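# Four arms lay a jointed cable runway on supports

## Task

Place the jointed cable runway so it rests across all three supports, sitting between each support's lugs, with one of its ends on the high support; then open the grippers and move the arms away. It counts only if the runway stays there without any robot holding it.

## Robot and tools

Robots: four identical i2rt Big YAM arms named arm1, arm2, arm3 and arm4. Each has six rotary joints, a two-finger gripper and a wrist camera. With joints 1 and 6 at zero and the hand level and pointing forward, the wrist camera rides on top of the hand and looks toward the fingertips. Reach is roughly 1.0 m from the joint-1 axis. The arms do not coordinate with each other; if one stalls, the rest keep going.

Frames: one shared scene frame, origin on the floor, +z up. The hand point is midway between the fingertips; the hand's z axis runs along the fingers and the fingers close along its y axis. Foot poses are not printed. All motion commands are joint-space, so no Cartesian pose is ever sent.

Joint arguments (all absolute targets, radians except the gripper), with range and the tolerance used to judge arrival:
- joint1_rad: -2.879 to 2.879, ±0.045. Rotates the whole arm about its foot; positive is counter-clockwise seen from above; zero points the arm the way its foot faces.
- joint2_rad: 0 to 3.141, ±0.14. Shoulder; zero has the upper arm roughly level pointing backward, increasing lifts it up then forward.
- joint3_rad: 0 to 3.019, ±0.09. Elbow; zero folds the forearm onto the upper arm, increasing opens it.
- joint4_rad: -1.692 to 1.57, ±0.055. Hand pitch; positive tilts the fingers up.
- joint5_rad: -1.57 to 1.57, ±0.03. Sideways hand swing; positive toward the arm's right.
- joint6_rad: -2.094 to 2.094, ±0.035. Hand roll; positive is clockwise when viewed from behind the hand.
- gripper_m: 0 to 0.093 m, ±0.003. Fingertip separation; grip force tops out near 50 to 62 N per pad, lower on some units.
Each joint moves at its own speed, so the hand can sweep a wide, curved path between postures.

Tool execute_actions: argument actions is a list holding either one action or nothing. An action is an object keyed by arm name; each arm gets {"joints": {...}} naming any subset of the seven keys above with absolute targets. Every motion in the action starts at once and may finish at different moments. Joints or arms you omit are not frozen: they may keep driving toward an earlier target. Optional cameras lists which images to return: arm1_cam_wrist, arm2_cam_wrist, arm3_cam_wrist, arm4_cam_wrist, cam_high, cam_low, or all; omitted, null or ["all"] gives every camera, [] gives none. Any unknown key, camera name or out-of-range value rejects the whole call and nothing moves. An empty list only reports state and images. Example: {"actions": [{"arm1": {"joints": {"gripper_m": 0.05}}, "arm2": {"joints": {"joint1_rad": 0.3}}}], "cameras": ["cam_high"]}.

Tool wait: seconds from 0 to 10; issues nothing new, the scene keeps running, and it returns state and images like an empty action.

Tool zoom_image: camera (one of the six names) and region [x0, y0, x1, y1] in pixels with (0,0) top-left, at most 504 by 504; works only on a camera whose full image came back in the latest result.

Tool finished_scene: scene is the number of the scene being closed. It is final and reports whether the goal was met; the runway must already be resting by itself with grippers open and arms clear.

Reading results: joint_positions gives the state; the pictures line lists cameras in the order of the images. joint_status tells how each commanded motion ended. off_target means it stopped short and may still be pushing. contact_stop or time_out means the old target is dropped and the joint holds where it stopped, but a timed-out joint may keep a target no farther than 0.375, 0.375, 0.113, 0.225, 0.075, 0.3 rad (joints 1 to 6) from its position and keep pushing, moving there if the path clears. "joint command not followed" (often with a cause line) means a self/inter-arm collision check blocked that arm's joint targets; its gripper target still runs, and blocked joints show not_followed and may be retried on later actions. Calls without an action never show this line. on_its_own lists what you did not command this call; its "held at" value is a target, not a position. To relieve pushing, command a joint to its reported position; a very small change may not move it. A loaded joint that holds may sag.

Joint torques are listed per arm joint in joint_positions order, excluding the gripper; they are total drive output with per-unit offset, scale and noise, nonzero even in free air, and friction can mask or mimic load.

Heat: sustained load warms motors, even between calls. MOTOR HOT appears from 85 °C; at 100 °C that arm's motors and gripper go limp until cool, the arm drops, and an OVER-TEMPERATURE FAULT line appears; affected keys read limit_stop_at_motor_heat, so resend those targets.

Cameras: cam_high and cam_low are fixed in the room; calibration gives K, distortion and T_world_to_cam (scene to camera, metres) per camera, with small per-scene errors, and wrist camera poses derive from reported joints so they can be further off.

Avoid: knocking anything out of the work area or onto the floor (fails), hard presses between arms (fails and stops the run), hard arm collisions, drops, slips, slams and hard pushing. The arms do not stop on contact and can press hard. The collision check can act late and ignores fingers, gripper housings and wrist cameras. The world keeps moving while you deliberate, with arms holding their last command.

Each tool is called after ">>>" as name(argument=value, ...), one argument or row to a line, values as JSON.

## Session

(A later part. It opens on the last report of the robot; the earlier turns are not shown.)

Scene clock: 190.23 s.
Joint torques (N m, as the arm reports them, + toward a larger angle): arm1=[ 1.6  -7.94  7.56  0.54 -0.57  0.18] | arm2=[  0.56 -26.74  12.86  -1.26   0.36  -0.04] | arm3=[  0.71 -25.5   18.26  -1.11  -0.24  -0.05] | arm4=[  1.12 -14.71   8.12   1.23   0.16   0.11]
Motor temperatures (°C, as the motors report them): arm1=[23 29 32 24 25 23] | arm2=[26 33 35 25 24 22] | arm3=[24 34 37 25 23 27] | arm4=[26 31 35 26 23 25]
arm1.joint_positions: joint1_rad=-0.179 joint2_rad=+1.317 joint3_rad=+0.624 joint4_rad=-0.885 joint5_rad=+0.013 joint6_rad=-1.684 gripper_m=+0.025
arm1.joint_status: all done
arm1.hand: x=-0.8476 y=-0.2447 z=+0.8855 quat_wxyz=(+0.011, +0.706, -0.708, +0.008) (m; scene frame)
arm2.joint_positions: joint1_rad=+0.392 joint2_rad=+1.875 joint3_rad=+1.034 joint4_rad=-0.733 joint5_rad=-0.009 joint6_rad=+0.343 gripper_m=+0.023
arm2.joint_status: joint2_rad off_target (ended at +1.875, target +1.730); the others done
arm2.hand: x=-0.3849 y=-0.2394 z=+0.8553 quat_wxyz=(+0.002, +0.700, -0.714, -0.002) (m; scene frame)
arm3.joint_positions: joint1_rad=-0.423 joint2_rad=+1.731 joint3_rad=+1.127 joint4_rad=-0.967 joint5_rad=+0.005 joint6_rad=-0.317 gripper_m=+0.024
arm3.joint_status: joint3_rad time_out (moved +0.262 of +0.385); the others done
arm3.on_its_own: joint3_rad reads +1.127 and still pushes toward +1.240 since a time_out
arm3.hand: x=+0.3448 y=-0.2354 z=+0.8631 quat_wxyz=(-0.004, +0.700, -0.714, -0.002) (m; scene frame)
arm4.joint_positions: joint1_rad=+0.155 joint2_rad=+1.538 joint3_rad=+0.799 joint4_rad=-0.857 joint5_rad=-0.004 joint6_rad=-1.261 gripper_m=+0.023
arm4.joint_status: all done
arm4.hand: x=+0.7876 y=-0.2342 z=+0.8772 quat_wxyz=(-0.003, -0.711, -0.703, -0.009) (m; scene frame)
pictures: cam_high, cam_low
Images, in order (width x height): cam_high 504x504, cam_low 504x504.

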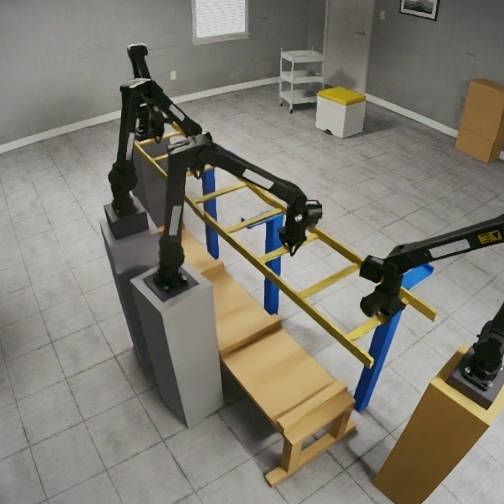

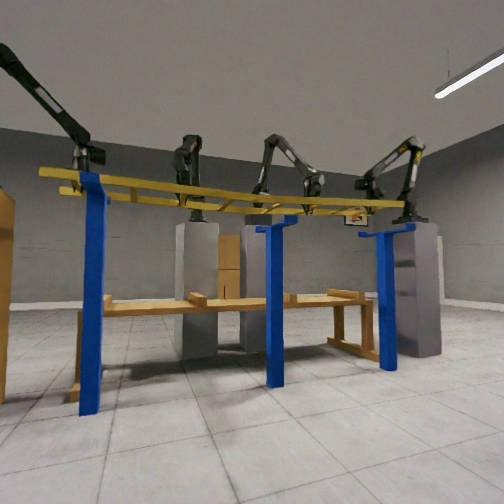

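>>> execute_actions(
  actions=[
    {"arm1":{"joints":{"joint1_rad":0.25,"joint6_rad":-1.245,"joint2_rad":1.315,"joint3_rad":0.68,"joint4_rad":-0.87}},"arm2":{"joints":{"joint1_rad":0.327,"joint6_rad":0.274,"joint2_rad":1.89,"joint3_rad":1.51,"joint4_rad":-0.94}},"arm3":{"joints":{"joint1_rad":-0.355,"joint6_rad":-0.25,"joint2_rad":1.815,"joint3_rad":1.655,"joint4_rad":-1.145}},"arm4":{"joints":{"joint1_rad":-0.185,"joint6_rad":-1.602,"joint2_rad":1.44,"joint3_rad":0.795,"joint4_rad":-0.84}}},
  ],
  cameras=["cam_low"],
)

Scene clock: 198.73 s.
Joint torques (N m, as the arm reports them, + toward a larger angle): arm1=[ 2.12 -7.26  8.58  0.29 -0.63  0.25] | arm2=[  0.03 -34.2   15.84  -1.55   0.23  -0.09] | arm3=[  0.73 -32.29  18.99  -1.12  -0.04  -0.06] | arm4=[  0.06 -14.45   8.44   0.52  -0.09   0.06]
Motor temperatures (°C, as the motors report them): arm1=[23 29 32 24 25 23] | arm2=[26 35 38 25 24 22] | arm3=[24 37 39 25 23 27] | arm4=[26 31 35 26 23 25]
arm1.joint_positions: joint1_rad=+0.234 joint2_rad=+1.334 joint3_rad=+0.632 joint4_rad=-0.873 joint5_rad=+0.015 joint6_rad=-1.270 gripper_m=+0.025
arm1.joint_status: all done
arm1.hand: x=-0.8523 y=-0.1274 z=+0.8814 quat_wxyz=(+0.009, +0.706, -0.708, +0.012) (m; scene frame)
arm2.joint_positions: joint1_rad=+0.329 joint2_rad=+2.076 joint3_rad=+1.412 joint4_rad=-0.896 joint5_rad=-0.005 joint6_rad=+0.280 gripper_m=+0.023
arm2.joint_status: joint2_rad time_out (moved +0.200 of +0.015); joint3_rad time_out (moved +0.378 of +0.476); the others done
arm2.on_its_own: joint2_rad reads +2.076 and still pushes toward +1.890 since a time_out; joint3_rad reads +1.412 and still pushes toward +1.510 since a time_out
arm2.hand: x=-0.3864 y=-0.1207 z=+0.8629 quat_wxyz=(-0.004, +0.700, -0.714, -0.007) (m; scene frame)
arm3.joint_positions: joint1_rad=-0.353 joint2_rad=+1.963 joint3_rad=+1.510 joint4_rad=-1.111 joint5_rad=+0.000 joint6_rad=-0.246 gripper_m=+0.024
arm3.joint_status: joint2_rad time_out (moved +0.231 of +0.084); joint3_rad time_out (moved +0.384 of +0.528); the others done
arm3.on_its_own: joint2_rad reads +1.963 and still pushes toward +1.815 since a time_out; joint3_rad reads +1.510 and still pushes toward +1.623 since a time_out
arm3.hand: x=+0.3425 y=-0.1185 z=+0.8757 quat_wxyz=(-0.006, +0.700, -0.715, -0.007) (m; scene frame)
arm4.joint_positions: joint1_rad=-0.182 joint2_rad=+1.489 joint3_rad=+0.759 joint4_rad=-0.850 joint5_rad=+0.004 joint6_rad=-1.598 gripper_m=+0.023
arm4.joint_status: all done
arm4.hand: x=+0.7843 y=-0.1160 z=+0.8825 quat_wxyz=(+0.003, -0.711, -0.703, -0.003) (m; scene frame)
pictures: cam_low
Images, in order (width x height): cam_low 504x504.

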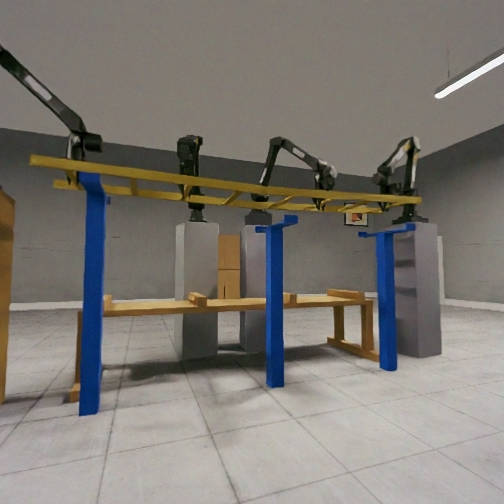

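>>> execute_actions(
  actions=[
    {"arm1":{"joints":{"joint1_rad":0.575,"joint6_rad":-0.925,"joint2_rad":1.46,"joint3_rad":0.83,"joint4_rad":-0.87}},"arm2":{"joints":{"joint1_rad":0.284,"joint6_rad":0.231,"joint2_rad":2.115,"joint3_rad":2.005,"joint4_rad":-1.165}},"arm3":{"joints":{"joint1_rad":-0.31,"joint6_rad":-0.205,"joint2_rad":2.09,"joint3_rad":2.16,"joint4_rad":-1.35}},"arm4":{"joints":{"joint1_rad":-0.504,"joint6_rad":-1.921,"joint2_rad":1.50,"joint3_rad":0.86,"joint4_rad":-0.84}}},
  ],
)

Scene clock: 206.30 s.
Joint torques (N m, as the arm reports them, + toward a larger angle): arm1=[  2.65 -10.87   8.5    0.51  -0.79   0.23] | arm2=[  0.8  -41.66  18.    -1.81   0.16  -0.06] | arm3=[  1.82 -38.76  19.67  -1.13  -0.24   0.02] | arm4=[ -0.5  -14.29  10.3    0.41  -0.03  -0.03]
Motor temperatures (°C, as the motors report them): arm1=[23 29 32 24 26 23] | arm2=[26 40 42 25 24 22] | arm3=[24 40 41 25 23 27] | arm4=[26 31 35 26 23 25]
arm1.joint_positions: joint1_rad=+0.553 joint2_rad=+1.498 joint3_rad=+0.782 joint4_rad=-0.879 joint5_rad=+0.019 joint6_rad=-0.947 gripper_m=+0.025
arm1.joint_status: all done
arm1.hand: x=-0.8473 y=-0.0136 z=+0.8744 quat_wxyz=(+0.017, +0.705, -0.709, +0.014) (m; scene frame)
arm2.joint_positions: joint1_rad=+0.277 joint2_rad=+2.340 joint3_rad=+1.882 joint4_rad=-1.116 joint5_rad=-0.003 joint6_rad=+0.234 gripper_m=+0.023
arm2.joint_status: joint2_rad time_out (moved +0.264 of +0.039); joint3_rad time_out (moved +0.469 of +0.593); the others done
arm2.on_its_own: joint2_rad reads +2.340 and still pushes toward +2.115 since a time_out; joint3_rad reads +1.882 and still pushes toward +1.994 since a time_out
arm2.hand: x=-0.3793 y=-0.0086 z=+0.8562 quat_wxyz=(-0.001, +0.698, -0.716, +0.000) (m; scene frame)
arm3.joint_positions: joint1_rad=-0.320 joint2_rad=+2.259 joint3_rad=+1.994 joint4_rad=-1.317 joint5_rad=+0.006 joint6_rad=-0.208 gripper_m=+0.024
arm3.joint_status: joint2_rad time_out (moved +0.296 of +0.127); joint3_rad time_out (moved +0.484 of +0.650); the others done
arm3.on_its_own: joint2_rad reads +2.259 and still pushes toward +2.090 since a time_out; joint3_rad reads +1.994 and still pushes toward +2.107 since a time_out
arm3.hand: x=+0.3499 y=-0.0106 z=+0.8693 quat_wxyz=(+0.000, +0.698, -0.716, +0.000) (m; scene frame)
arm4.joint_positions: joint1_rad=-0.493 joint2_rad=+1.543 joint3_rad=+0.798 joint4_rad=-0.846 joint5_rad=+0.000 joint6_rad=-1.904 gripper_m=+0.023
arm4.joint_status: all done
arm4.hand: x=+0.7916 y=-0.0082 z=+0.8761 quat_wxyz=(-0.004, -0.713, -0.701, -0.003) (m; scene frame)
pictures: arm1_cam_wrist, arm2_cam_wrist, arm3_cam_wrist, arm4_cam_wrist, cam_high, cam_low
camera_calibration (this result's frames):
arm1_cam_wrist: T_world_to_cam=[[0.999862, -0.00292845, -0.0163351, 0.860849], [0.00779459, -0.786114, 0.618033, -0.535506], [-0.0146511, -0.618075, -0.785983, 0.787209], [0, 0, 0, 1]] pos_world=[-0.845023, 0.0681069, 0.963755]
arm2_cam_wrist: T_world_to_cam=[[0.999406, -0.0321923, 0.0123251, 0.36685], [-0.033336, -0.811612, 0.583245, -0.514445], [-0.00877282, -0.58331, -0.812203, 0.81013], [0, 0, 0, 1]] pos_world=[-0.376675, 0.0668365, 0.953516]
arm3_cam_wrist: T_world_to_cam=[[0.999744, -0.022215, -0.00439387, -0.345136], [-0.0153587, -0.807752, 0.589322, -0.510962], [-0.0166409, -0.589104, -0.807886, 0.822702], [0, 0, 0, 1]] pos_world=[0.35089, 0.0642595, 0.964254]
arm4_cam_wrist: T_world_to_cam=[[-0.999504, 0.0277504, -0.0148735, 0.809641], [0.0137315, 0.809311, 0.58722, -0.516141], [0.0283329, 0.586725, -0.80929, 0.819862], [0, 0, 0, 1]] pos_world=[0.793098, -0.0857832, 0.978638]
Images, in order (width x height): arm1_cam_wrist 504x504, arm2_cam_wrist 504x504, arm3_cam_wrist 504x504, arm4_cam_wrist 504x504, cam_high 504x504, cam_low 504x504.

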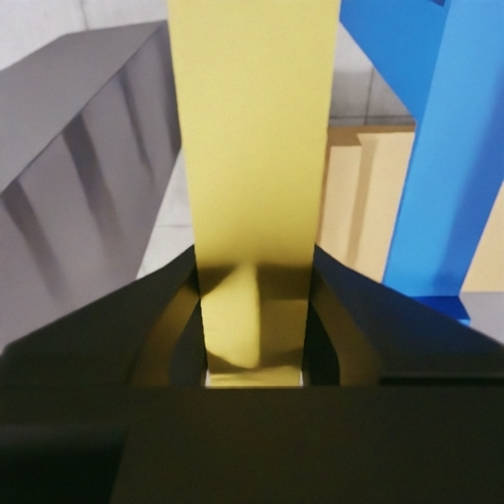

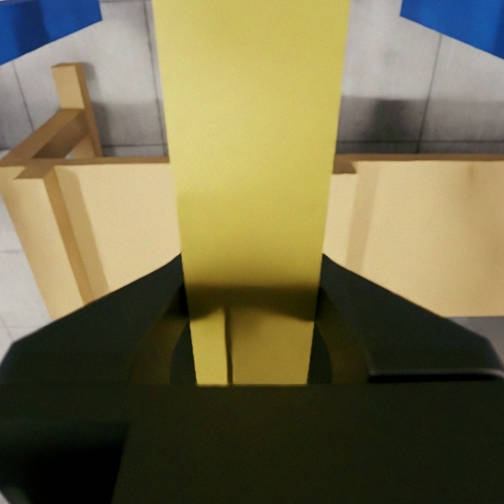

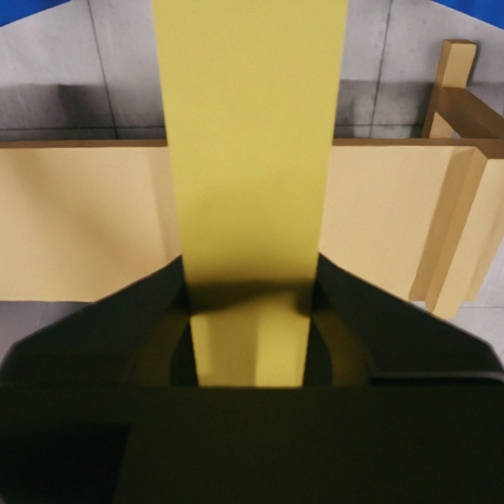

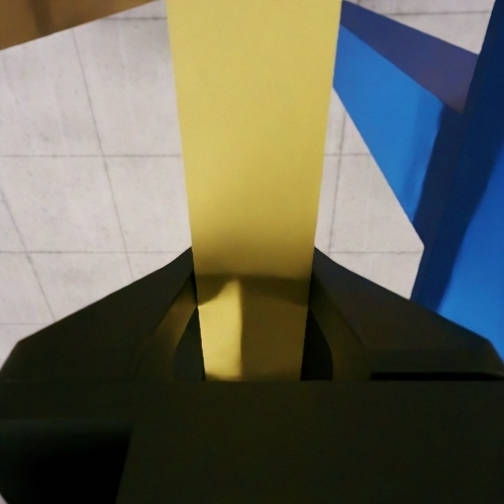

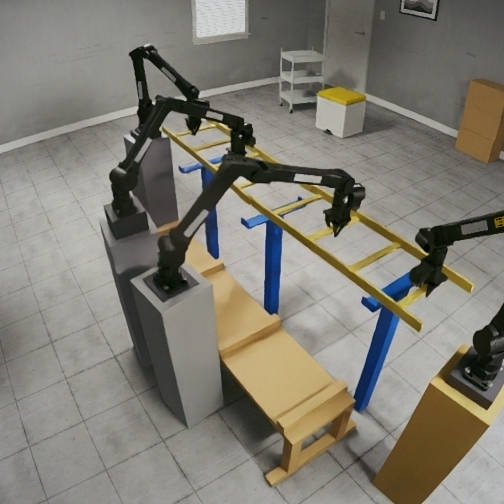

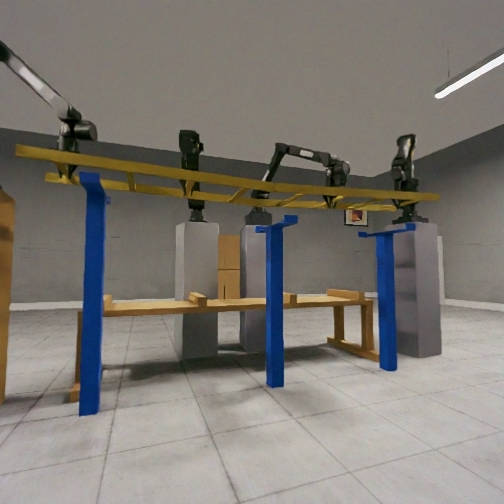

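>>> execute_actions(
  actions=[
    {"arm1":{"joints":{"joint1_rad":0.585,"joint6_rad":-0.915,"joint2_rad":1.73,"joint3_rad":0.745,"joint4_rad":-0.51}},"arm2":{"joints":{"joint2_rad":2.285,"joint3_rad":2.01,"joint4_rad":-0.99}},"arm3":{"joints":{"joint1_rad":-0.278,"joint5_rad":0.13,"joint6_rad":-0.175,"joint2_rad":2.14,"joint3_rad":2.075,"joint4_rad":-1.18}},"arm4":{"joints":{"joint1_rad":-0.50,"joint5_rad":0.05,"joint2_rad":1.595,"joint3_rad":0.975,"joint4_rad":-0.98}}},
  ],
)

>>> zoom_image(
  camera="cam_high",
  region=[150,100,500,350],
)

Scene clock: 218.33 s.
Joint torques (N m, as the arm reports them, + toward a larger angle): arm1=[  2.39 -12.97   5.63   1.22  -0.84   0.25] | arm2=[  0.49 -42.62  17.15  -1.17   0.04  -0.03] | arm3=[  1.16 -41.2   19.38   0.28  -0.2   -0.05] | arm4=[  0.16 -15.77  10.59  -0.6   -0.04   0.03]
Motor temperatures (°C, as the motors report them): arm1=[23 30 32 24 26 23] | arm2=[26 47 48 25 24 22] | arm3=[24 47 43 25 23 27] | arm4=[26 31 37 26 23 25]
arm1.joint_positions: joint1_rad=+0.565 joint2_rad=+1.778 joint3_rad=+0.713 joint4_rad=-0.541 joint5_rad=+0.020 joint6_rad=-0.940 gripper_m=+0.025
arm1.joint_status: all done
arm1.hand: x=-0.8506 y=-0.0128 z=+0.7651 quat_wxyz=(+0.023, +0.707, -0.707, +0.014) (m; scene frame)
arm2.joint_positions: joint1_rad=+0.281 joint2_rad=+2.513 joint3_rad=+1.899 joint4_rad=-0.954 joint5_rad=+0.001 joint6_rad=+0.231 gripper_m=+0.023
arm2.joint_status: joint2_rad time_out (moved +0.173 of -0.055); joint3_rad time_out (moved +0.018 of +0.128); the others done
arm2.on_its_own: joint2_rad reads +2.513 and still pushes toward +2.285 since a time_out; joint3_rad reads +1.899 and still pushes toward +2.010 since a time_out
arm2.hand: x=-0.3822 y=-0.0030 z=+0.7481 quat_wxyz=(-0.004, +0.700, -0.714, -0.002) (m; scene frame)
arm3.joint_positions: joint1_rad=-0.281 joint2_rad=+2.331 joint3_rad=+1.962 joint4_rad=-1.188 joint5_rad=+0.137 joint6_rad=-0.171 gripper_m=+0.024
arm3.joint_status: joint2_rad time_out (moved +0.073 of -0.119); joint3_rad time_out (moved -0.032 of +0.081); the others done
arm3.on_its_own: joint2_rad reads +2.331 and still pushes toward +2.140 since a time_out; joint3_rad reads +1.962 and still pushes toward +2.074 since a time_out
arm3.hand: x=+0.3476 y=+0.0019 z=+0.8110 quat_wxyz=(-0.047, +0.696, -0.715, +0.048) (m; scene frame)
arm4.joint_positions: joint1_rad=-0.496 joint2_rad=+1.641 joint3_rad=+0.907 joint4_rad=-0.965 joint5_rad=+0.051 joint6_rad=-1.913 gripper_m=+0.023
arm4.joint_status: all done
arm4.hand: x=+0.7823 y=+0.0059 z=+0.8743 quat_wxyz=(-0.042, -0.708, -0.703, -0.049) (m; scene frame)
pictures: arm1_cam_wrist, arm2_cam_wrist, arm3_cam_wrist, arm4_cam_wrist, cam_high, cam_low
camera_calibration (this result's frames):
arm1_cam_wrist: T_world_to_cam=[[0.999703, 0.00291601, -0.0242086, 0.8683], [0.0173815, -0.78152, 0.623638, -0.463368], [-0.0171009, -0.623873, -0.781338, 0.695949], [0, 0, 0, 1]] pos_world=[-0.848086, 0.0695209, 0.853766]
arm2_cam_wrist: T_world_to_cam=[[0.999563, -0.0257994, 0.0144411, 0.369799], [-0.0294029, -0.816162, 0.577074, -0.440907], [-0.00310191, -0.577247, -0.816564, 0.730985], [0, 0, 0, 1]] pos_world=[-0.380334, 0.0716476, 0.845991]
arm3_cam_wrist: T_world_to_cam=[[0.991459, -0.0218192, 0.128578, -0.447851], [-0.0934983, -0.806248, 0.584143, -0.435207], [0.0909204, -0.591175, -0.801402, 0.740273], [0, 0, 0, 1]] pos_world=[0.336029, 0.076975, 0.905063]
arm4_cam_wrist: T_world_to_cam=[[-0.990929, 0.0200799, -0.132876, 0.896502], [-0.063239, 0.802774, 0.59292, -0.471152], [0.118576, 0.595945, -0.794223, 0.726599], [0, 0, 0, 1]] pos_world=[0.772418, -0.0727861, 0.975561]
Images, in order (width x height): arm1_cam_wrist 504x504, arm2_cam_wrist 504x504, arm3_cam_wrist 504x504, arm4_cam_wrist 504x504, cam_high 504x504, cam_low 504x504.

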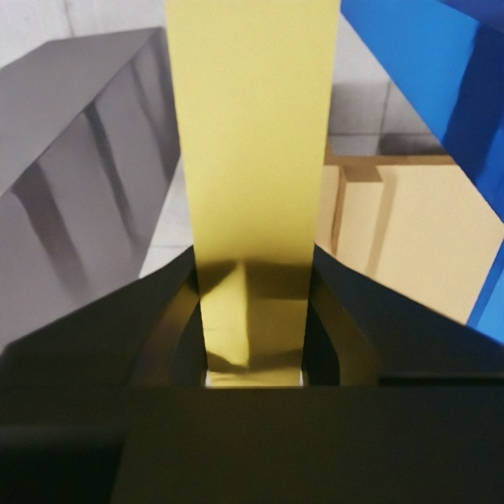

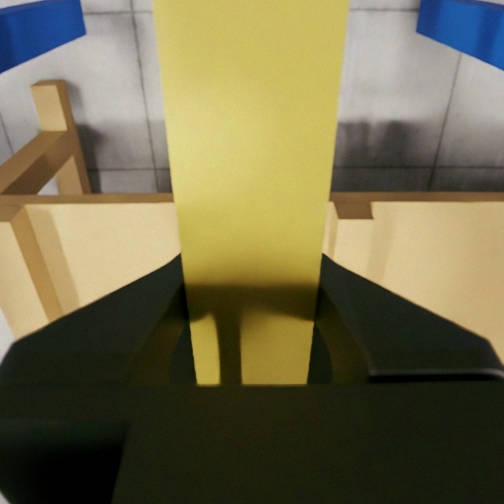

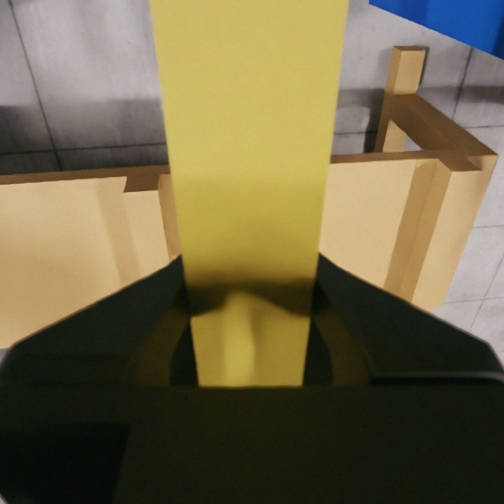

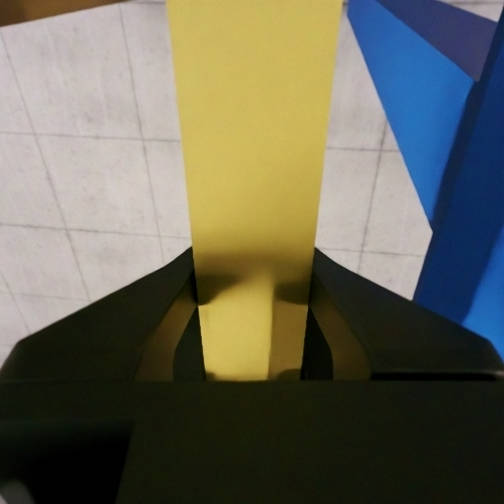

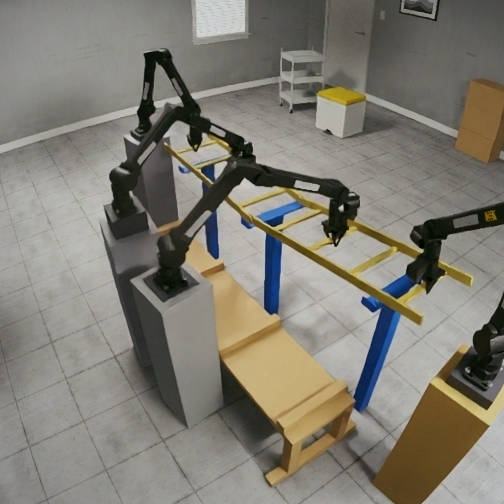

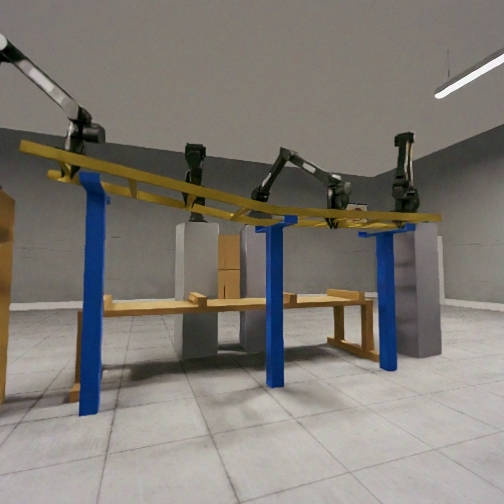

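Region (150, 100, 500, 350) of cam_high's 504x504 image, scaled by 1.440, with more detail than that image has; it fills the top 360 rows of this view, and the rest is white.

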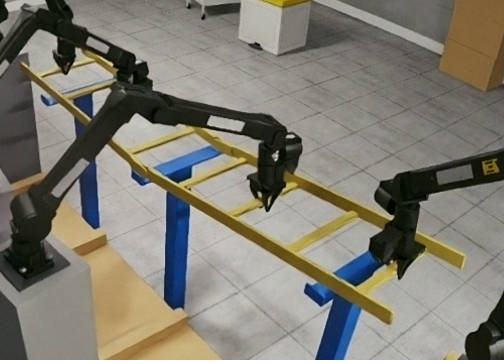

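>>> zoom_image(
  camera="cam_low",
  region=[220,180,450,260],
)

>>> zoom_image(
  camera="cam_high",
  region=[215,175,335,255],
)

Region (220, 180, 450, 260) of cam_low's 504x504 image, scaled by 2.191, with more detail than that image has; it fills the top 175 rows of this view, and the rest is white.

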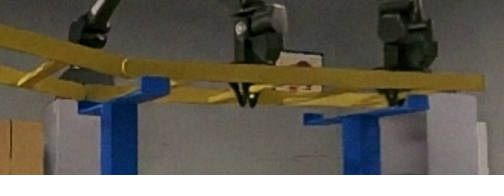

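Region (215, 175, 335, 255) of cam_high's 504x504 image, scaled by 4.200, with more detail than that image has.

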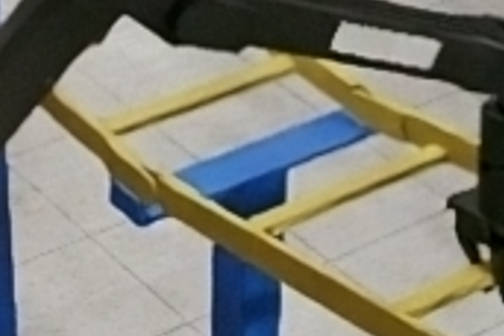

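>>> execute_actions(
  actions=[
    {"arm1":{"joints":{"joint1_rad":0.61,"joint6_rad":-0.89,"joint2_rad":1.825,"joint3_rad":0.755,"joint4_rad":-0.41}},"arm2":{"joints":{"joint2_rad":2.335,"joint3_rad":2.05,"joint4_rad":-0.97}},"arm3":{"joints":{"joint2_rad":2.185,"joint4_rad":-1.125}},"arm4":{"joints":{"joint2_rad":1.68,"joint3_rad":0.93,"joint4_rad":-0.85}}},
  ],
  cameras=["cam_high","cam_low"],
)

>>> zoom_image(
  camera="cam_high",
  region=[150,120,480,340],
)

>>> zoom_image(
  camera="cam_low",
  region=[220,180,450,260],
)

Scene clock: 241.23 s.
Joint torques (N m, as the arm reports them, + toward a larger angle): arm1=[  2.35 -11.99   5.81   1.79  -0.81   0.23] | arm2=[  0.25 -43.07  17.27  -1.46  -0.01  -0.07] | arm3=[  0.99 -40.65  19.3    0.64   0.23  -0.08] | arm4=[  0.61 -15.14   7.84   1.39  -0.15   0.01]
Motor temperatures (°C, as the motors report them): arm1=[23 32 30 24 27 23] | arm2=[26 55 52 25 24 22] | arm3=[24 54 45 25 23 27] | arm4=[26 32 38 26 23 25]
arm1.joint_positions: joint1_rad=+0.590 joint2_rad=+1.854 joint3_rad=+0.712 joint4_rad=-0.457 joint5_rad=+0.019 joint6_rad=-0.913 gripper_m=+0.025
arm1.joint_status: all done
arm1.hand: x=-0.8538 y=-0.0049 z=+0.7397 quat_wxyz=(+0.019, +0.706, -0.708, +0.015) (m; scene frame)
arm2.joint_positions: joint1_rad=+0.284 joint2_rad=+2.564 joint3_rad=+1.937 joint4_rad=-0.928 joint5_rad=+0.003 joint6_rad=+0.235 gripper_m=+0.023
arm2.joint_status: joint2_rad time_out (moved +0.051 of -0.178); joint3_rad time_out (moved +0.038 of +0.151); the others done
arm2.on_its_own: joint2_rad reads +2.564 and still pushes toward +2.335 since a time_out; joint3_rad reads +1.937 and still pushes toward +2.050 since a time_out
arm2.hand: x=-0.3854 y=+0.0049 z=+0.7261 quat_wxyz=(-0.009, +0.700, -0.714, -0.007) (m; scene frame)
arm3.joint_positions: joint1_rad=-0.279 joint2_rad=+2.368 joint3_rad=+1.962 joint4_rad=-1.144 joint5_rad=+0.125 joint6_rad=-0.168 gripper_m=+0.024
arm3.joint_status: joint2_rad time_out (moved +0.036 of -0.146); the others done
arm3.on_its_own: joint2_rad reads +2.368 and still pushes toward +2.185 since a time_out; joint3_rad reads +1.962 and still pushes toward +2.074 since a time_out
arm3.hand: x=+0.3455 y=+0.0076 z=+0.7867 quat_wxyz=(-0.047, +0.696, -0.716, +0.040) (m; scene frame)
arm4.joint_positions: joint1_rad=-0.500 joint2_rad=+1.709 joint3_rad=+0.895 joint4_rad=-0.886 joint5_rad=+0.054 joint6_rad=-1.911 gripper_m=+0.023
arm4.joint_status: all done
arm4.hand: x=+0.7797 y=+0.0089 z=+0.8452 quat_wxyz=(-0.042, -0.710, -0.701, -0.050) (m; scene frame)
pictures: cam_high, cam_low
Images, in order (width x height): cam_high 504x504, cam_low 504x504.

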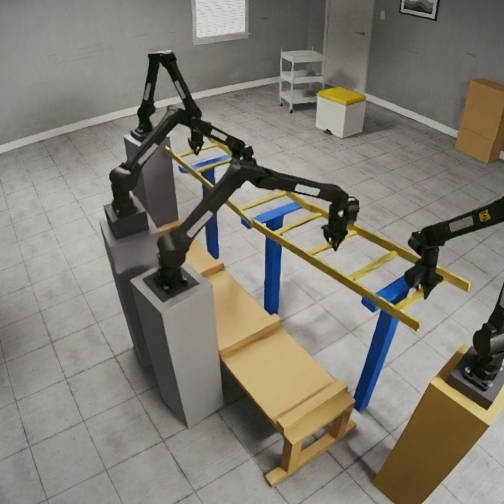

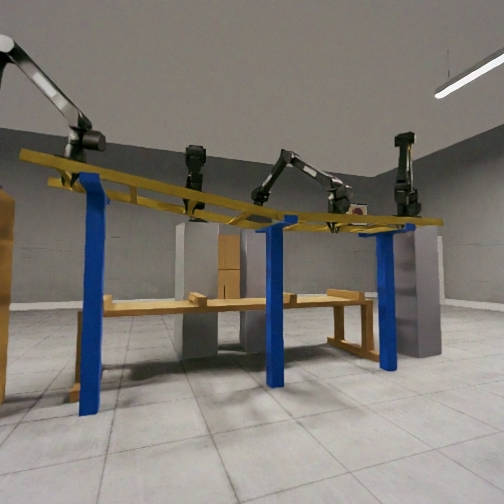

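Region (150, 120, 480, 340) of cam_high's 504x504 image, scaled by 1.527, with more detail than that image has.

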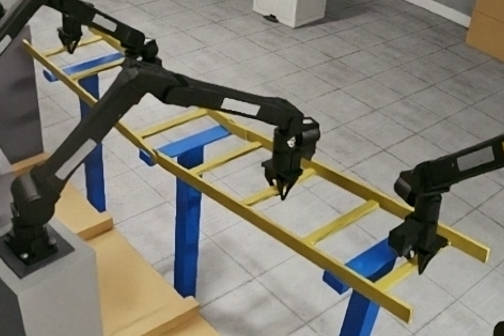

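Region (220, 180, 450, 260) of cam_low's 504x504 image, scaled by 2.191, with more detail than that image has; it fills the top 175 rows of this view, and the rest is white.

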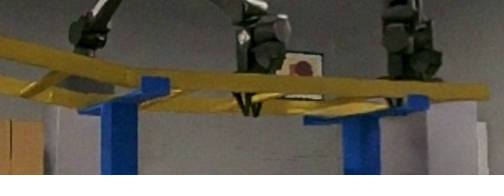

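The rails are inside the lugs; lowering further and shedding load.

>>> execute_actions(
  actions=[
    {"arm1":{"joints":{"joint2_rad":1.92,"joint3_rad":0.745,"joint4_rad":-0.35}},"arm2":{"joints":{"joint2_rad":2.42,"joint3_rad":2.03,"joint4_rad":-0.93}},"arm3":{"joints":{"joint2_rad":2.26,"joint3_rad":2.04,"joint4_rad":-1.08,"joint5_rad":0.11}},"arm4":{"joints":{"joint2_rad":1.77,"joint3_rad":0.90,"joint4_rad":-0.75}}},
  ],
  cameras=["cam_high","cam_low"],
)

>>> zoom_image(
  camera="cam_high",
  region=[150,120,480,340],
)

Scene clock: 252.47 s.
Joint torques (N m, as the arm reports them, + toward a larger angle): arm1=[  2.08 -10.28   4.99   1.45  -1.08   0.22] | arm2=[  0.11 -38.18  15.49  -0.53   0.01  -0.08] | arm3=[  0.99 -35.49  16.86   1.31  -0.18  -0.06] | arm4=[  0.3  -11.63   6.79   2.64  -0.24   0.02]
Motor temperatures (°C, as the motors report them): arm1=[23 32 30 24 27 23] | arm2=[26 58 53 25 24 22] | arm3=[24 55 45 25 23 27] | arm4=[26 32 36 26 23 25]
arm1.joint_positions: joint1_rad=+0.593 joint2_rad=+1.921 joint3_rad=+0.708 joint4_rad=-0.388 joint5_rad=+0.026 joint6_rad=-0.912 gripper_m=+0.025
arm1.joint_status: all done
arm1.hand: x=-0.8559 y=-0.0070 z=+0.7169 quat_wxyz=(+0.020, +0.707, -0.707, +0.018) (m; scene frame)
arm2.joint_positions: joint1_rad=+0.286 joint2_rad=+2.586 joint3_rad=+1.937 joint4_rad=-0.907 joint5_rad=+0.002 joint6_rad=+0.236 gripper_m=+0.023
arm2.joint_status: joint2_rad time_out (moved +0.022 of -0.144); joint3_rad time_out (moved +0.000 of +0.093); the others done
arm2.on_its_own: joint2_rad reads +2.586 and still pushes toward +2.420 since a time_out; joint3_rad reads +1.937 and still pushes toward +2.030 since a time_out
arm2.hand: x=-0.3861 y=+0.0028 z=+0.7116 quat_wxyz=(-0.008, +0.700, -0.714, -0.007) (m; scene frame)
arm3.joint_positions: joint1_rad=-0.279 joint2_rad=+2.382 joint3_rad=+1.953 joint4_rad=-1.119 joint5_rad=+0.116 joint6_rad=-0.170 gripper_m=+0.024
arm3.joint_status: all done
arm3.hand: x=+0.3440 y=+0.0078 z=+0.7740 quat_wxyz=(-0.045, +0.697, -0.715, +0.036) (m; scene frame)
arm4.joint_positions: joint1_rad=-0.503 joint2_rad=+1.750 joint3_rad=+0.877 joint4_rad=-0.821 joint5_rad=+0.056 joint6_rad=-1.917 gripper_m=+0.023
arm4.joint_status: joint4_rad time_out (moved +0.065 of +0.136); the others done
arm4.on_its_own: joint4_rad reads -0.821 and still pushes toward -0.750 since a time_out
arm4.hand: x=+0.7808 y=+0.0101 z=+0.8246 quat_wxyz=(-0.040, -0.709, -0.702, -0.050) (m; scene frame)
pictures: cam_high, cam_low
Images, in order (width x height): cam_high 504x504, cam_low 504x504.

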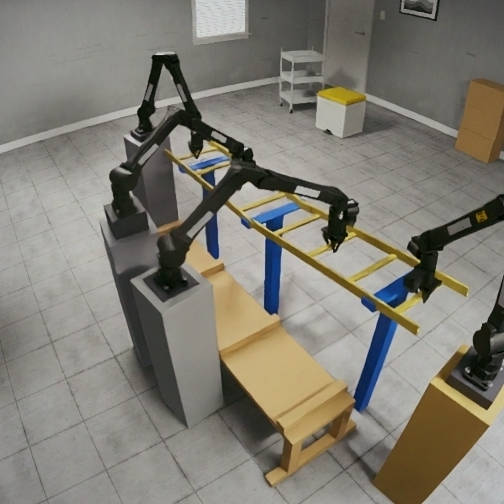

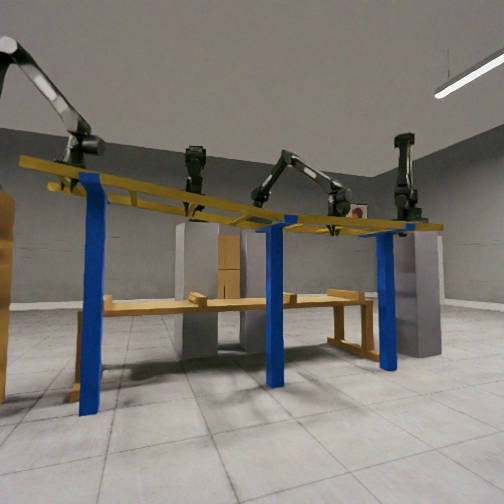

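Region (150, 120, 480, 340) of cam_high's 504x504 image, scaled by 1.527, with more detail than that image has.

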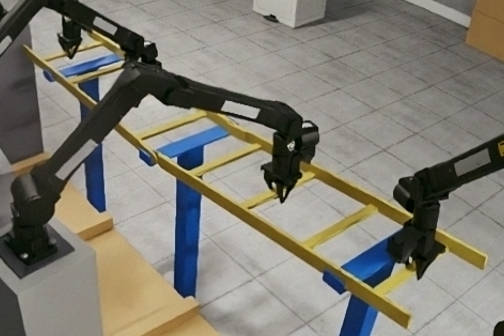

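>>> execute_actions(
  actions=[
    {"arm1":{"joints":{"joint3_rad":0.73,"joint4_rad":-0.38}},"arm2":{"joints":{"joint2_rad":2.57,"joint3_rad":1.955,"joint4_rad":-0.905}},"arm3":{"joints":{"joint2_rad":2.36,"joint3_rad":1.985,"joint4_rad":-1.11}},"arm4":{"joints":{"joint2_rad":1.76,"joint3_rad":0.89,"joint4_rad":-0.80}}},
  ],
  cameras=[],
)

>>> execute_actions(
  actions=[
    {"arm1":{"joints":{"gripper_m":0.075}},"arm2":{"joints":{"gripper_m":0.075}},"arm3":{"joints":{"gripper_m":0.075}},"arm4":{"joints":{"gripper_m":0.065}}},
  ],
  cameras=[],
)

>>> execute_actions(
  actions=[
    {"arm1":{"joints":{"joint2_rad":1.78,"joint4_rad":-0.49}},"arm2":{"joints":{"joint2_rad":2.4,"joint4_rad":-1.0}},"arm3":{"joints":{"joint2_rad":2.2,"joint4_rad":-1.2}},"arm4":{"joints":{"joint2_rad":1.64,"joint3_rad":0.92,"joint4_rad":-0.93}}},
  ],
)

Scene clock: 262.60 s.
Joint torques (N m, as the arm reports them, + toward a larger angle): arm1=[  2.05 -10.32   4.04   0.44  -1.08   0.22] | arm2=[  0.11 -27.04   9.19   0.57   0.01  -0.08] | arm3=[  0.98 -27.12  12.26   0.33  -0.18  -0.06] | arm4=[  0.04 -12.05   5.97   0.84  -0.2    0.09]
Motor temperatures (°C, as the motors report them): arm1=[23 31 30 24 28 23] | arm2=[26 57 51 25 24 22] | arm3=[24 54 44 25 23 27] | arm4=[26 31 35 26 23 25]
arm1.joint_positions: joint1_rad=+0.593 joint2_rad=+1.922 joint3_rad=+0.708 joint4_rad=-0.388 joint5_rad=+0.026 joint6_rad=-0.912 gripper_m=+0.025
arm1.joint_status: all done
arm1.hand: x=-0.8559 y=-0.0071 z=+0.7167 quat_wxyz=(+0.021, +0.707, -0.707, +0.018) (m; scene frame)
arm2.joint_positions: joint1_rad=+0.286 joint2_rad=+2.591 joint3_rad=+1.936 joint4_rad=-0.906 joint5_rad=+0.002 joint6_rad=+0.236 gripper_m=+0.023
arm2.joint_status: all done
arm2.hand: x=-0.3856 y=+0.0008 z=+0.7077 quat_wxyz=(-0.007, +0.700, -0.714, -0.004) (m; scene frame)
arm3.joint_positions: joint1_rad=-0.279 joint2_rad=+2.385 joint3_rad=+1.950 joint4_rad=-1.120 joint5_rad=+0.116 joint6_rad=-0.170 gripper_m=+0.024
arm3.joint_status: all done
arm3.hand: x=+0.3435 y=+0.0057 z=+0.7704 quat_wxyz=(-0.042, +0.697, -0.715, +0.039) (m; scene frame)
arm4.joint_positions: joint1_rad=-0.503 joint2_rad=+1.750 joint3_rad=+0.877 joint4_rad=-0.821 joint5_rad=+0.056 joint6_rad=-1.917 gripper_m=+0.023
arm4.joint_status: all done
arm4.hand: x=+0.7809 y=+0.0101 z=+0.8246 quat_wxyz=(-0.040, -0.709, -0.702, -0.050) (m; scene frame)
pictures: none
No camera images: the call's "cameras" was empty. Leave "cameras" out to get every camera's image.

Scene clock: 263.27 s.
Joint torques (N m, as the arm reports them, + toward a larger angle): arm1=[  1.04 -10.47   3.92   0.44  -0.18   0.12] | arm2=[  0.   -26.19   9.31   0.6    0.01  -0.08] | arm3=[  0.59 -27.06  12.43   0.29  -0.04  -0.06] | arm4=[  1.01 -12.34   5.86   0.71  -0.08   0.1 ]
Motor temperatures (°C, as the motors report them): arm1=[23 31 30 24 28 23] | arm2=[26 57 50 25 24 22] | arm3=[24 54 44 25 23 27] | arm4=[26 31 35 26 23 25]
arm1.joint_positions: joint1_rad=+0.604 joint2_rad=+1.922 joint3_rad=+0.712 joint4_rad=-0.388 joint5_rad=+0.004 joint6_rad=-0.900 gripper_m=+0.075
arm1.joint_status: all done
arm1.hand: x=-0.8587 y=+0.0003 z=+0.7171 quat_wxyz=(+0.017, +0.706, -0.708, +0.007) (m; scene frame)
arm2.joint_positions: joint1_rad=+0.286 joint2_rad=+2.580 joint3_rad=+1.936 joint4_rad=-0.906 joint5_rad=+0.002 joint6_rad=+0.236 gripper_m=+0.075
arm2.joint_status: all done
arm2.hand: x=-0.3864 y=+0.0042 z=+0.7149 quat_wxyz=(-0.009, +0.700, -0.714, -0.009) (m; scene frame)
arm3.joint_positions: joint1_rad=-0.279 joint2_rad=+2.383 joint3_rad=+1.950 joint4_rad=-1.120 joint5_rad=+0.113 joint6_rad=-0.170 gripper_m=+0.075
arm3.joint_status: all done
arm3.hand: x=+0.3430 y=+0.0062 z=+0.7719 quat_wxyz=(-0.042, +0.697, -0.715, +0.036) (m; scene frame)
arm4.joint_positions: joint1_rad=-0.503 joint2_rad=+1.751 joint3_rad=+0.877 joint4_rad=-0.818 joint5_rad=+0.053 joint6_rad=-1.917 gripper_m=+0.065
arm4.joint_status: all done
arm4.hand: x=+0.7799 y=+0.0099 z=+0.8243 quat_wxyz=(-0.039, -0.709, -0.702, -0.048) (m; scene frame)
pictures: none
No camera images: the call's "cameras" was empty. Leave "cameras" out to get every camera's image.

Scene clock: 264.53 s.
Joint torques (N m, as the arm reports them, + toward a larger angle): arm1=[ 1.05 -9.48  4.92 -0.24 -0.18  0.13] | arm2=[  0.12 -22.68  10.21   0.3    0.01  -0.09] | arm3=[  1.1  -23.52  12.79  -0.18  -0.04  -0.06] | arm4=[  0.43 -12.81   8.37  -0.52  -0.04   0.06]
Motor temperatures (°C, as the motors report them): arm1=[23 31 30 24 28 23] | arm2=[26 56 50 25 24 22] | arm3=[24 53 44 25 23 27] | arm4=[26 31 35 26 23 25]
arm1.joint_positions: joint1_rad=+0.604 joint2_rad=+1.776 joint3_rad=+0.712 joint4_rad=-0.475 joint5_rad=+0.004 joint6_rad=-0.900 gripper_m=+0.075
arm1.joint_status: all done
arm1.hand: x=-0.8475 y=+0.0100 z=+0.7651 quat_wxyz=(-0.012, +0.706, -0.708, +0.011) (m; scene frame)
arm2.joint_positions: joint1_rad=+0.286 joint2_rad=+2.370 joint3_rad=+1.939 joint4_rad=-0.988 joint5_rad=+0.002 joint6_rad=+0.236 gripper_m=+0.075
arm2.joint_status: all done
arm2.hand: x=-0.3945 y=+0.0384 z=+0.8589 quat_wxyz=(-0.044, +0.698, -0.712, -0.064) (m; scene frame)
arm3.joint_positions: joint1_rad=-0.279 joint2_rad=+2.190 joint3_rad=+1.955 joint4_rad=-1.188 joint5_rad=+0.113 joint6_rad=-0.170 gripper_m=+0.075
arm3.joint_status: all done
arm3.hand: x=+0.3453 y=+0.0146 z=+0.9036 quat_wxyz=(-0.095, +0.692, -0.715, -0.001) (m; scene frame)
arm4.joint_positions: joint1_rad=-0.503 joint2_rad=+1.636 joint3_rad=+0.884 joint4_rad=-0.912 joint5_rad=+0.053 joint6_rad=-1.917 gripper_m=+0.065
arm4.joint_status: all done
arm4.hand: x=+0.7819 y=+0.0091 z=+0.8685 quat_wxyz=(-0.027, -0.710, -0.702, -0.042) (m; scene frame)
pictures: arm1_cam_wrist, arm2_cam_wrist, arm3_cam_wrist, arm4_cam_wrist, cam_high, cam_low
camera_calibration (this result's frames):
arm1_cam_wrist: T_world_to_cam=[[0.9998, 0.00158689, 0.0199273, 0.831449], [-0.0102837, -0.813996, 0.58078, -0.435937], [0.0171423, -0.580869, -0.813817, 0.763771], [0, 0, 0, 1]] pos_world=[-0.848859, 0.0874804, 0.858185]
arm2_cam_wrist: T_world_to_cam=[[0.999471, -0.0256076, -0.020047, 0.411151], [-0.0137224, -0.890938, 0.453917, -0.356571], [-0.0294844, -0.453401, -0.890819, 0.89393], [0, 0, 0, 1]] pos_world=[-0.38947, 0.0981549, 0.966425]
arm3_cam_wrist: T_world_to_cam=[[0.991256, -0.0370029, 0.126656, -0.455109], [-0.0926486, -0.878643, 0.468404, -0.373863], [0.093953, -0.476043, -0.874389, 0.885445], [0, 0, 0, 1]] pos_world=[0.333302, 0.0761778, 1.00698]
arm4_cam_wrist: T_world_to_cam=[[-0.994511, 0.0236683, -0.101924, 0.871073], [-0.0430321, 0.79538, 0.604582, -0.496134], [0.0953773, 0.605649, -0.789995, 0.73452], [0, 0, 0, 1]] pos_world=[0.774885, -0.0708633, 0.969003]
Images, in order (width x height): arm1_cam_wrist 504x504, arm2_cam_wrist 504x504, arm3_cam_wrist 504x504, arm4_cam_wrist 504x504, cam_high 504x504, cam_low 504x504.

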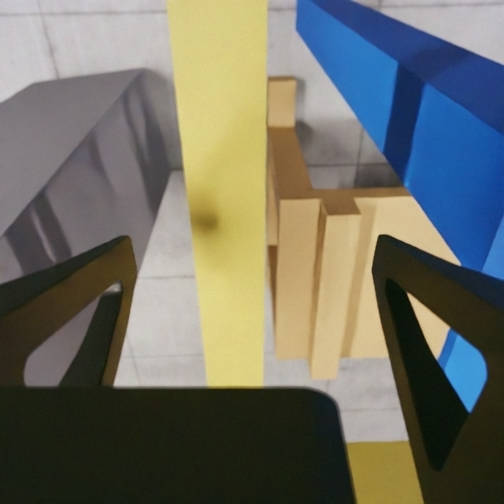

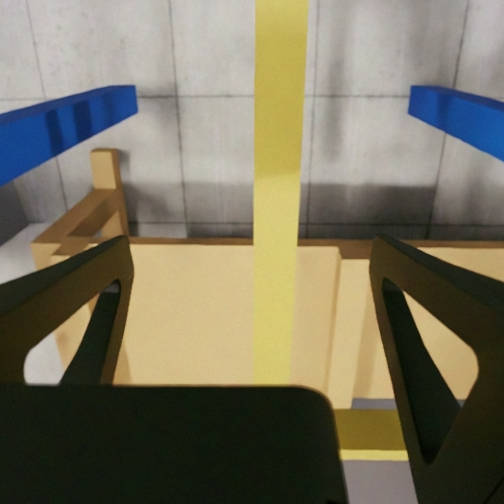

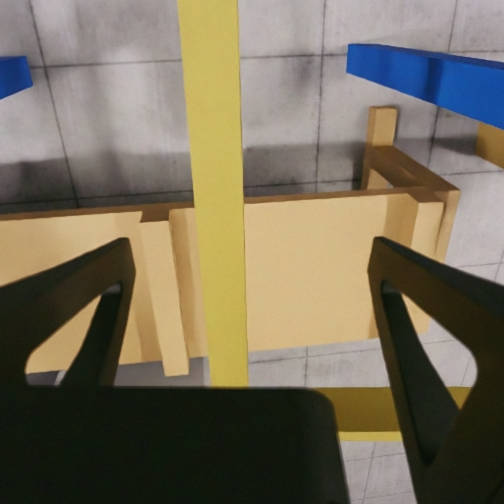

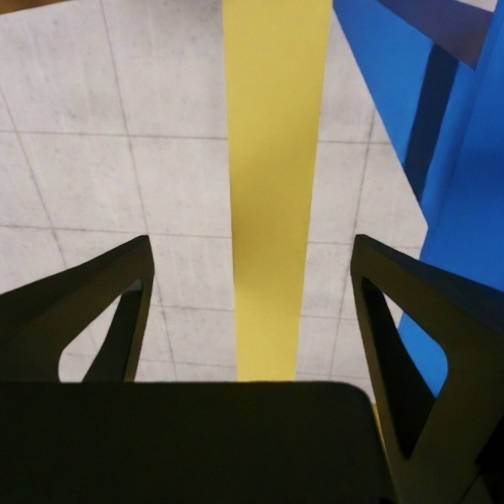

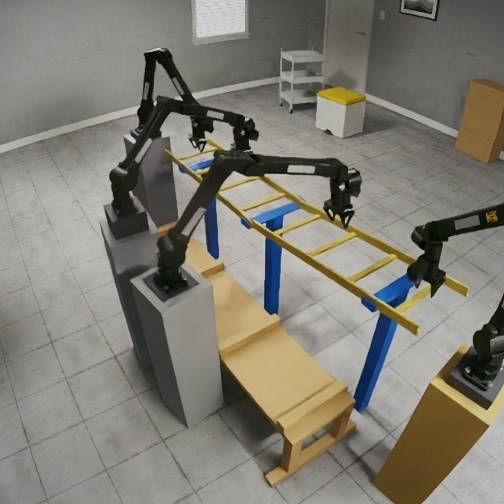

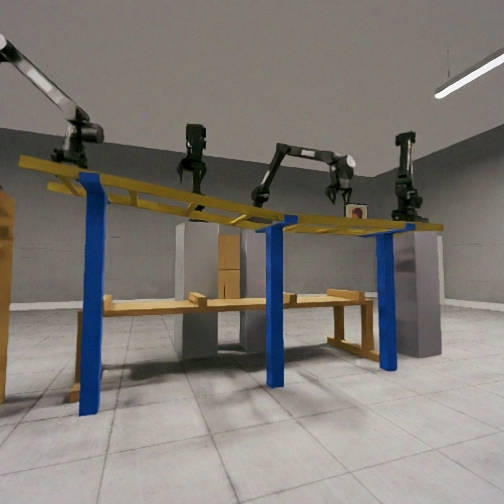

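>>> execute_actions(
  actions=[
    {"arm1":{"joints":{"joint2_rad":0.8,"joint4_rad":-0.7}},"arm2":{"joints":{"joint2_rad":1.4}},"arm3":{"joints":{"joint2_rad":1.3}},"arm4":{"joints":{"joint2_rad":0.7}}},
  ],
  cameras=["cam_high","cam_low"],
)

>>> zoom_image(
  camera="cam_high",
  region=[150,120,480,340],
)

Scene clock: 272.20 s.
Joint torques (N m, as the arm reports them, + toward a larger angle): arm1=[ 1.19 -1.95  9.28  0.74 -0.15  0.17] | arm2=[  0.16 -12.38  10.51   1.98   0.    -0.1 ] | arm3=[  0.93 -10.97  11.57   0.89  -0.06  -0.05] | arm4=[ 0.96 -2.9  11.63  0.99 -0.04  0.1 ]
Motor temperatures (°C, as the motors report them): arm1=[23 31 30 24 27 23] | arm2=[26 51 46 25 24 22] | arm3=[24 49 42 25 23 27] | arm4=[26 31 36 26 23 25]
arm1.joint_positions: joint1_rad=+0.604 joint2_rad=+0.797 joint3_rad=+0.712 joint4_rad=-0.685 joint5_rad=+0.004 joint6_rad=-0.899 gripper_m=+0.075
arm1.joint_status: all done
arm1.hand: x=-0.8457 y=+0.0177 z=+1.1026 quat_wxyz=(-0.384, +0.652, -0.651, +0.053) (m; scene frame)
arm2.joint_positions: joint1_rad=+0.286 joint2_rad=+1.407 joint3_rad=+1.943 joint4_rad=-0.992 joint5_rad=+0.002 joint6_rad=+0.236 gripper_m=+0.075
arm2.joint_status: all done
arm2.hand: x=-0.3649 y=-0.1099 z=+1.5165 quat_wxyz=(-0.284, +0.594, -0.605, -0.448) (m; scene frame)
arm3.joint_positions: joint1_rad=-0.279 joint2_rad=+1.317 joint3_rad=+1.963 joint4_rad=-1.190 joint5_rad=+0.113 joint6_rad=-0.170 gripper_m=+0.075
arm3.joint_status: all done
arm3.hand: x=+0.3087 y=-0.1854 z=+1.4509 quat_wxyz=(-0.434, +0.585, -0.641, -0.243) (m; scene frame)
arm4.joint_positions: joint1_rad=-0.503 joint2_rad=+0.694 joint3_rad=+0.884 joint4_rad=-0.912 joint5_rad=+0.053 joint6_rad=-1.917 gripper_m=+0.065
arm4.joint_status: all done
arm4.hand: x=+0.8191 y=-0.0053 z=+1.2041 quat_wxyz=(+0.388, -0.655, -0.631, +0.152) (m; scene frame)
pictures: cam_high, cam_low
Images, in order (width x height): cam_high 504x504, cam_low 504x504.

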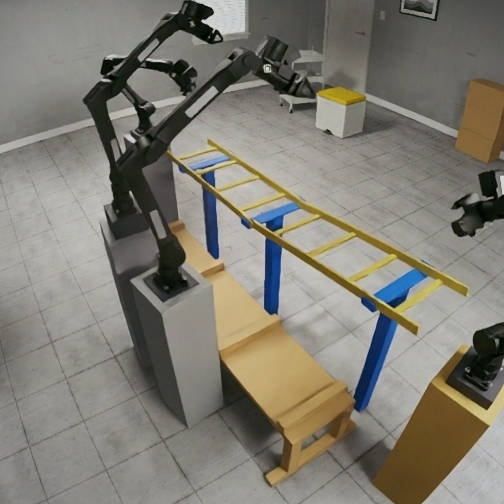

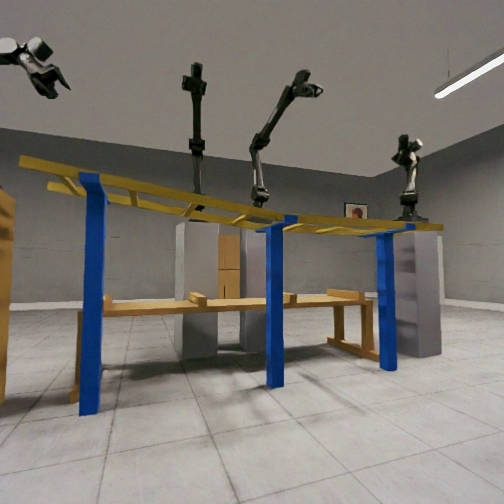

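Region (150, 120, 480, 340) of cam_high's 504x504 image, scaled by 1.527, with more detail than that image has.

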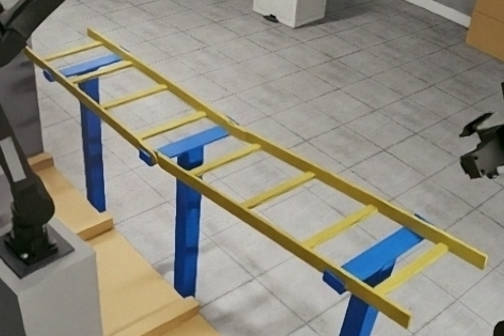

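>>> finished_scene(
  scene=1,
)

The scene is finished: the task was done.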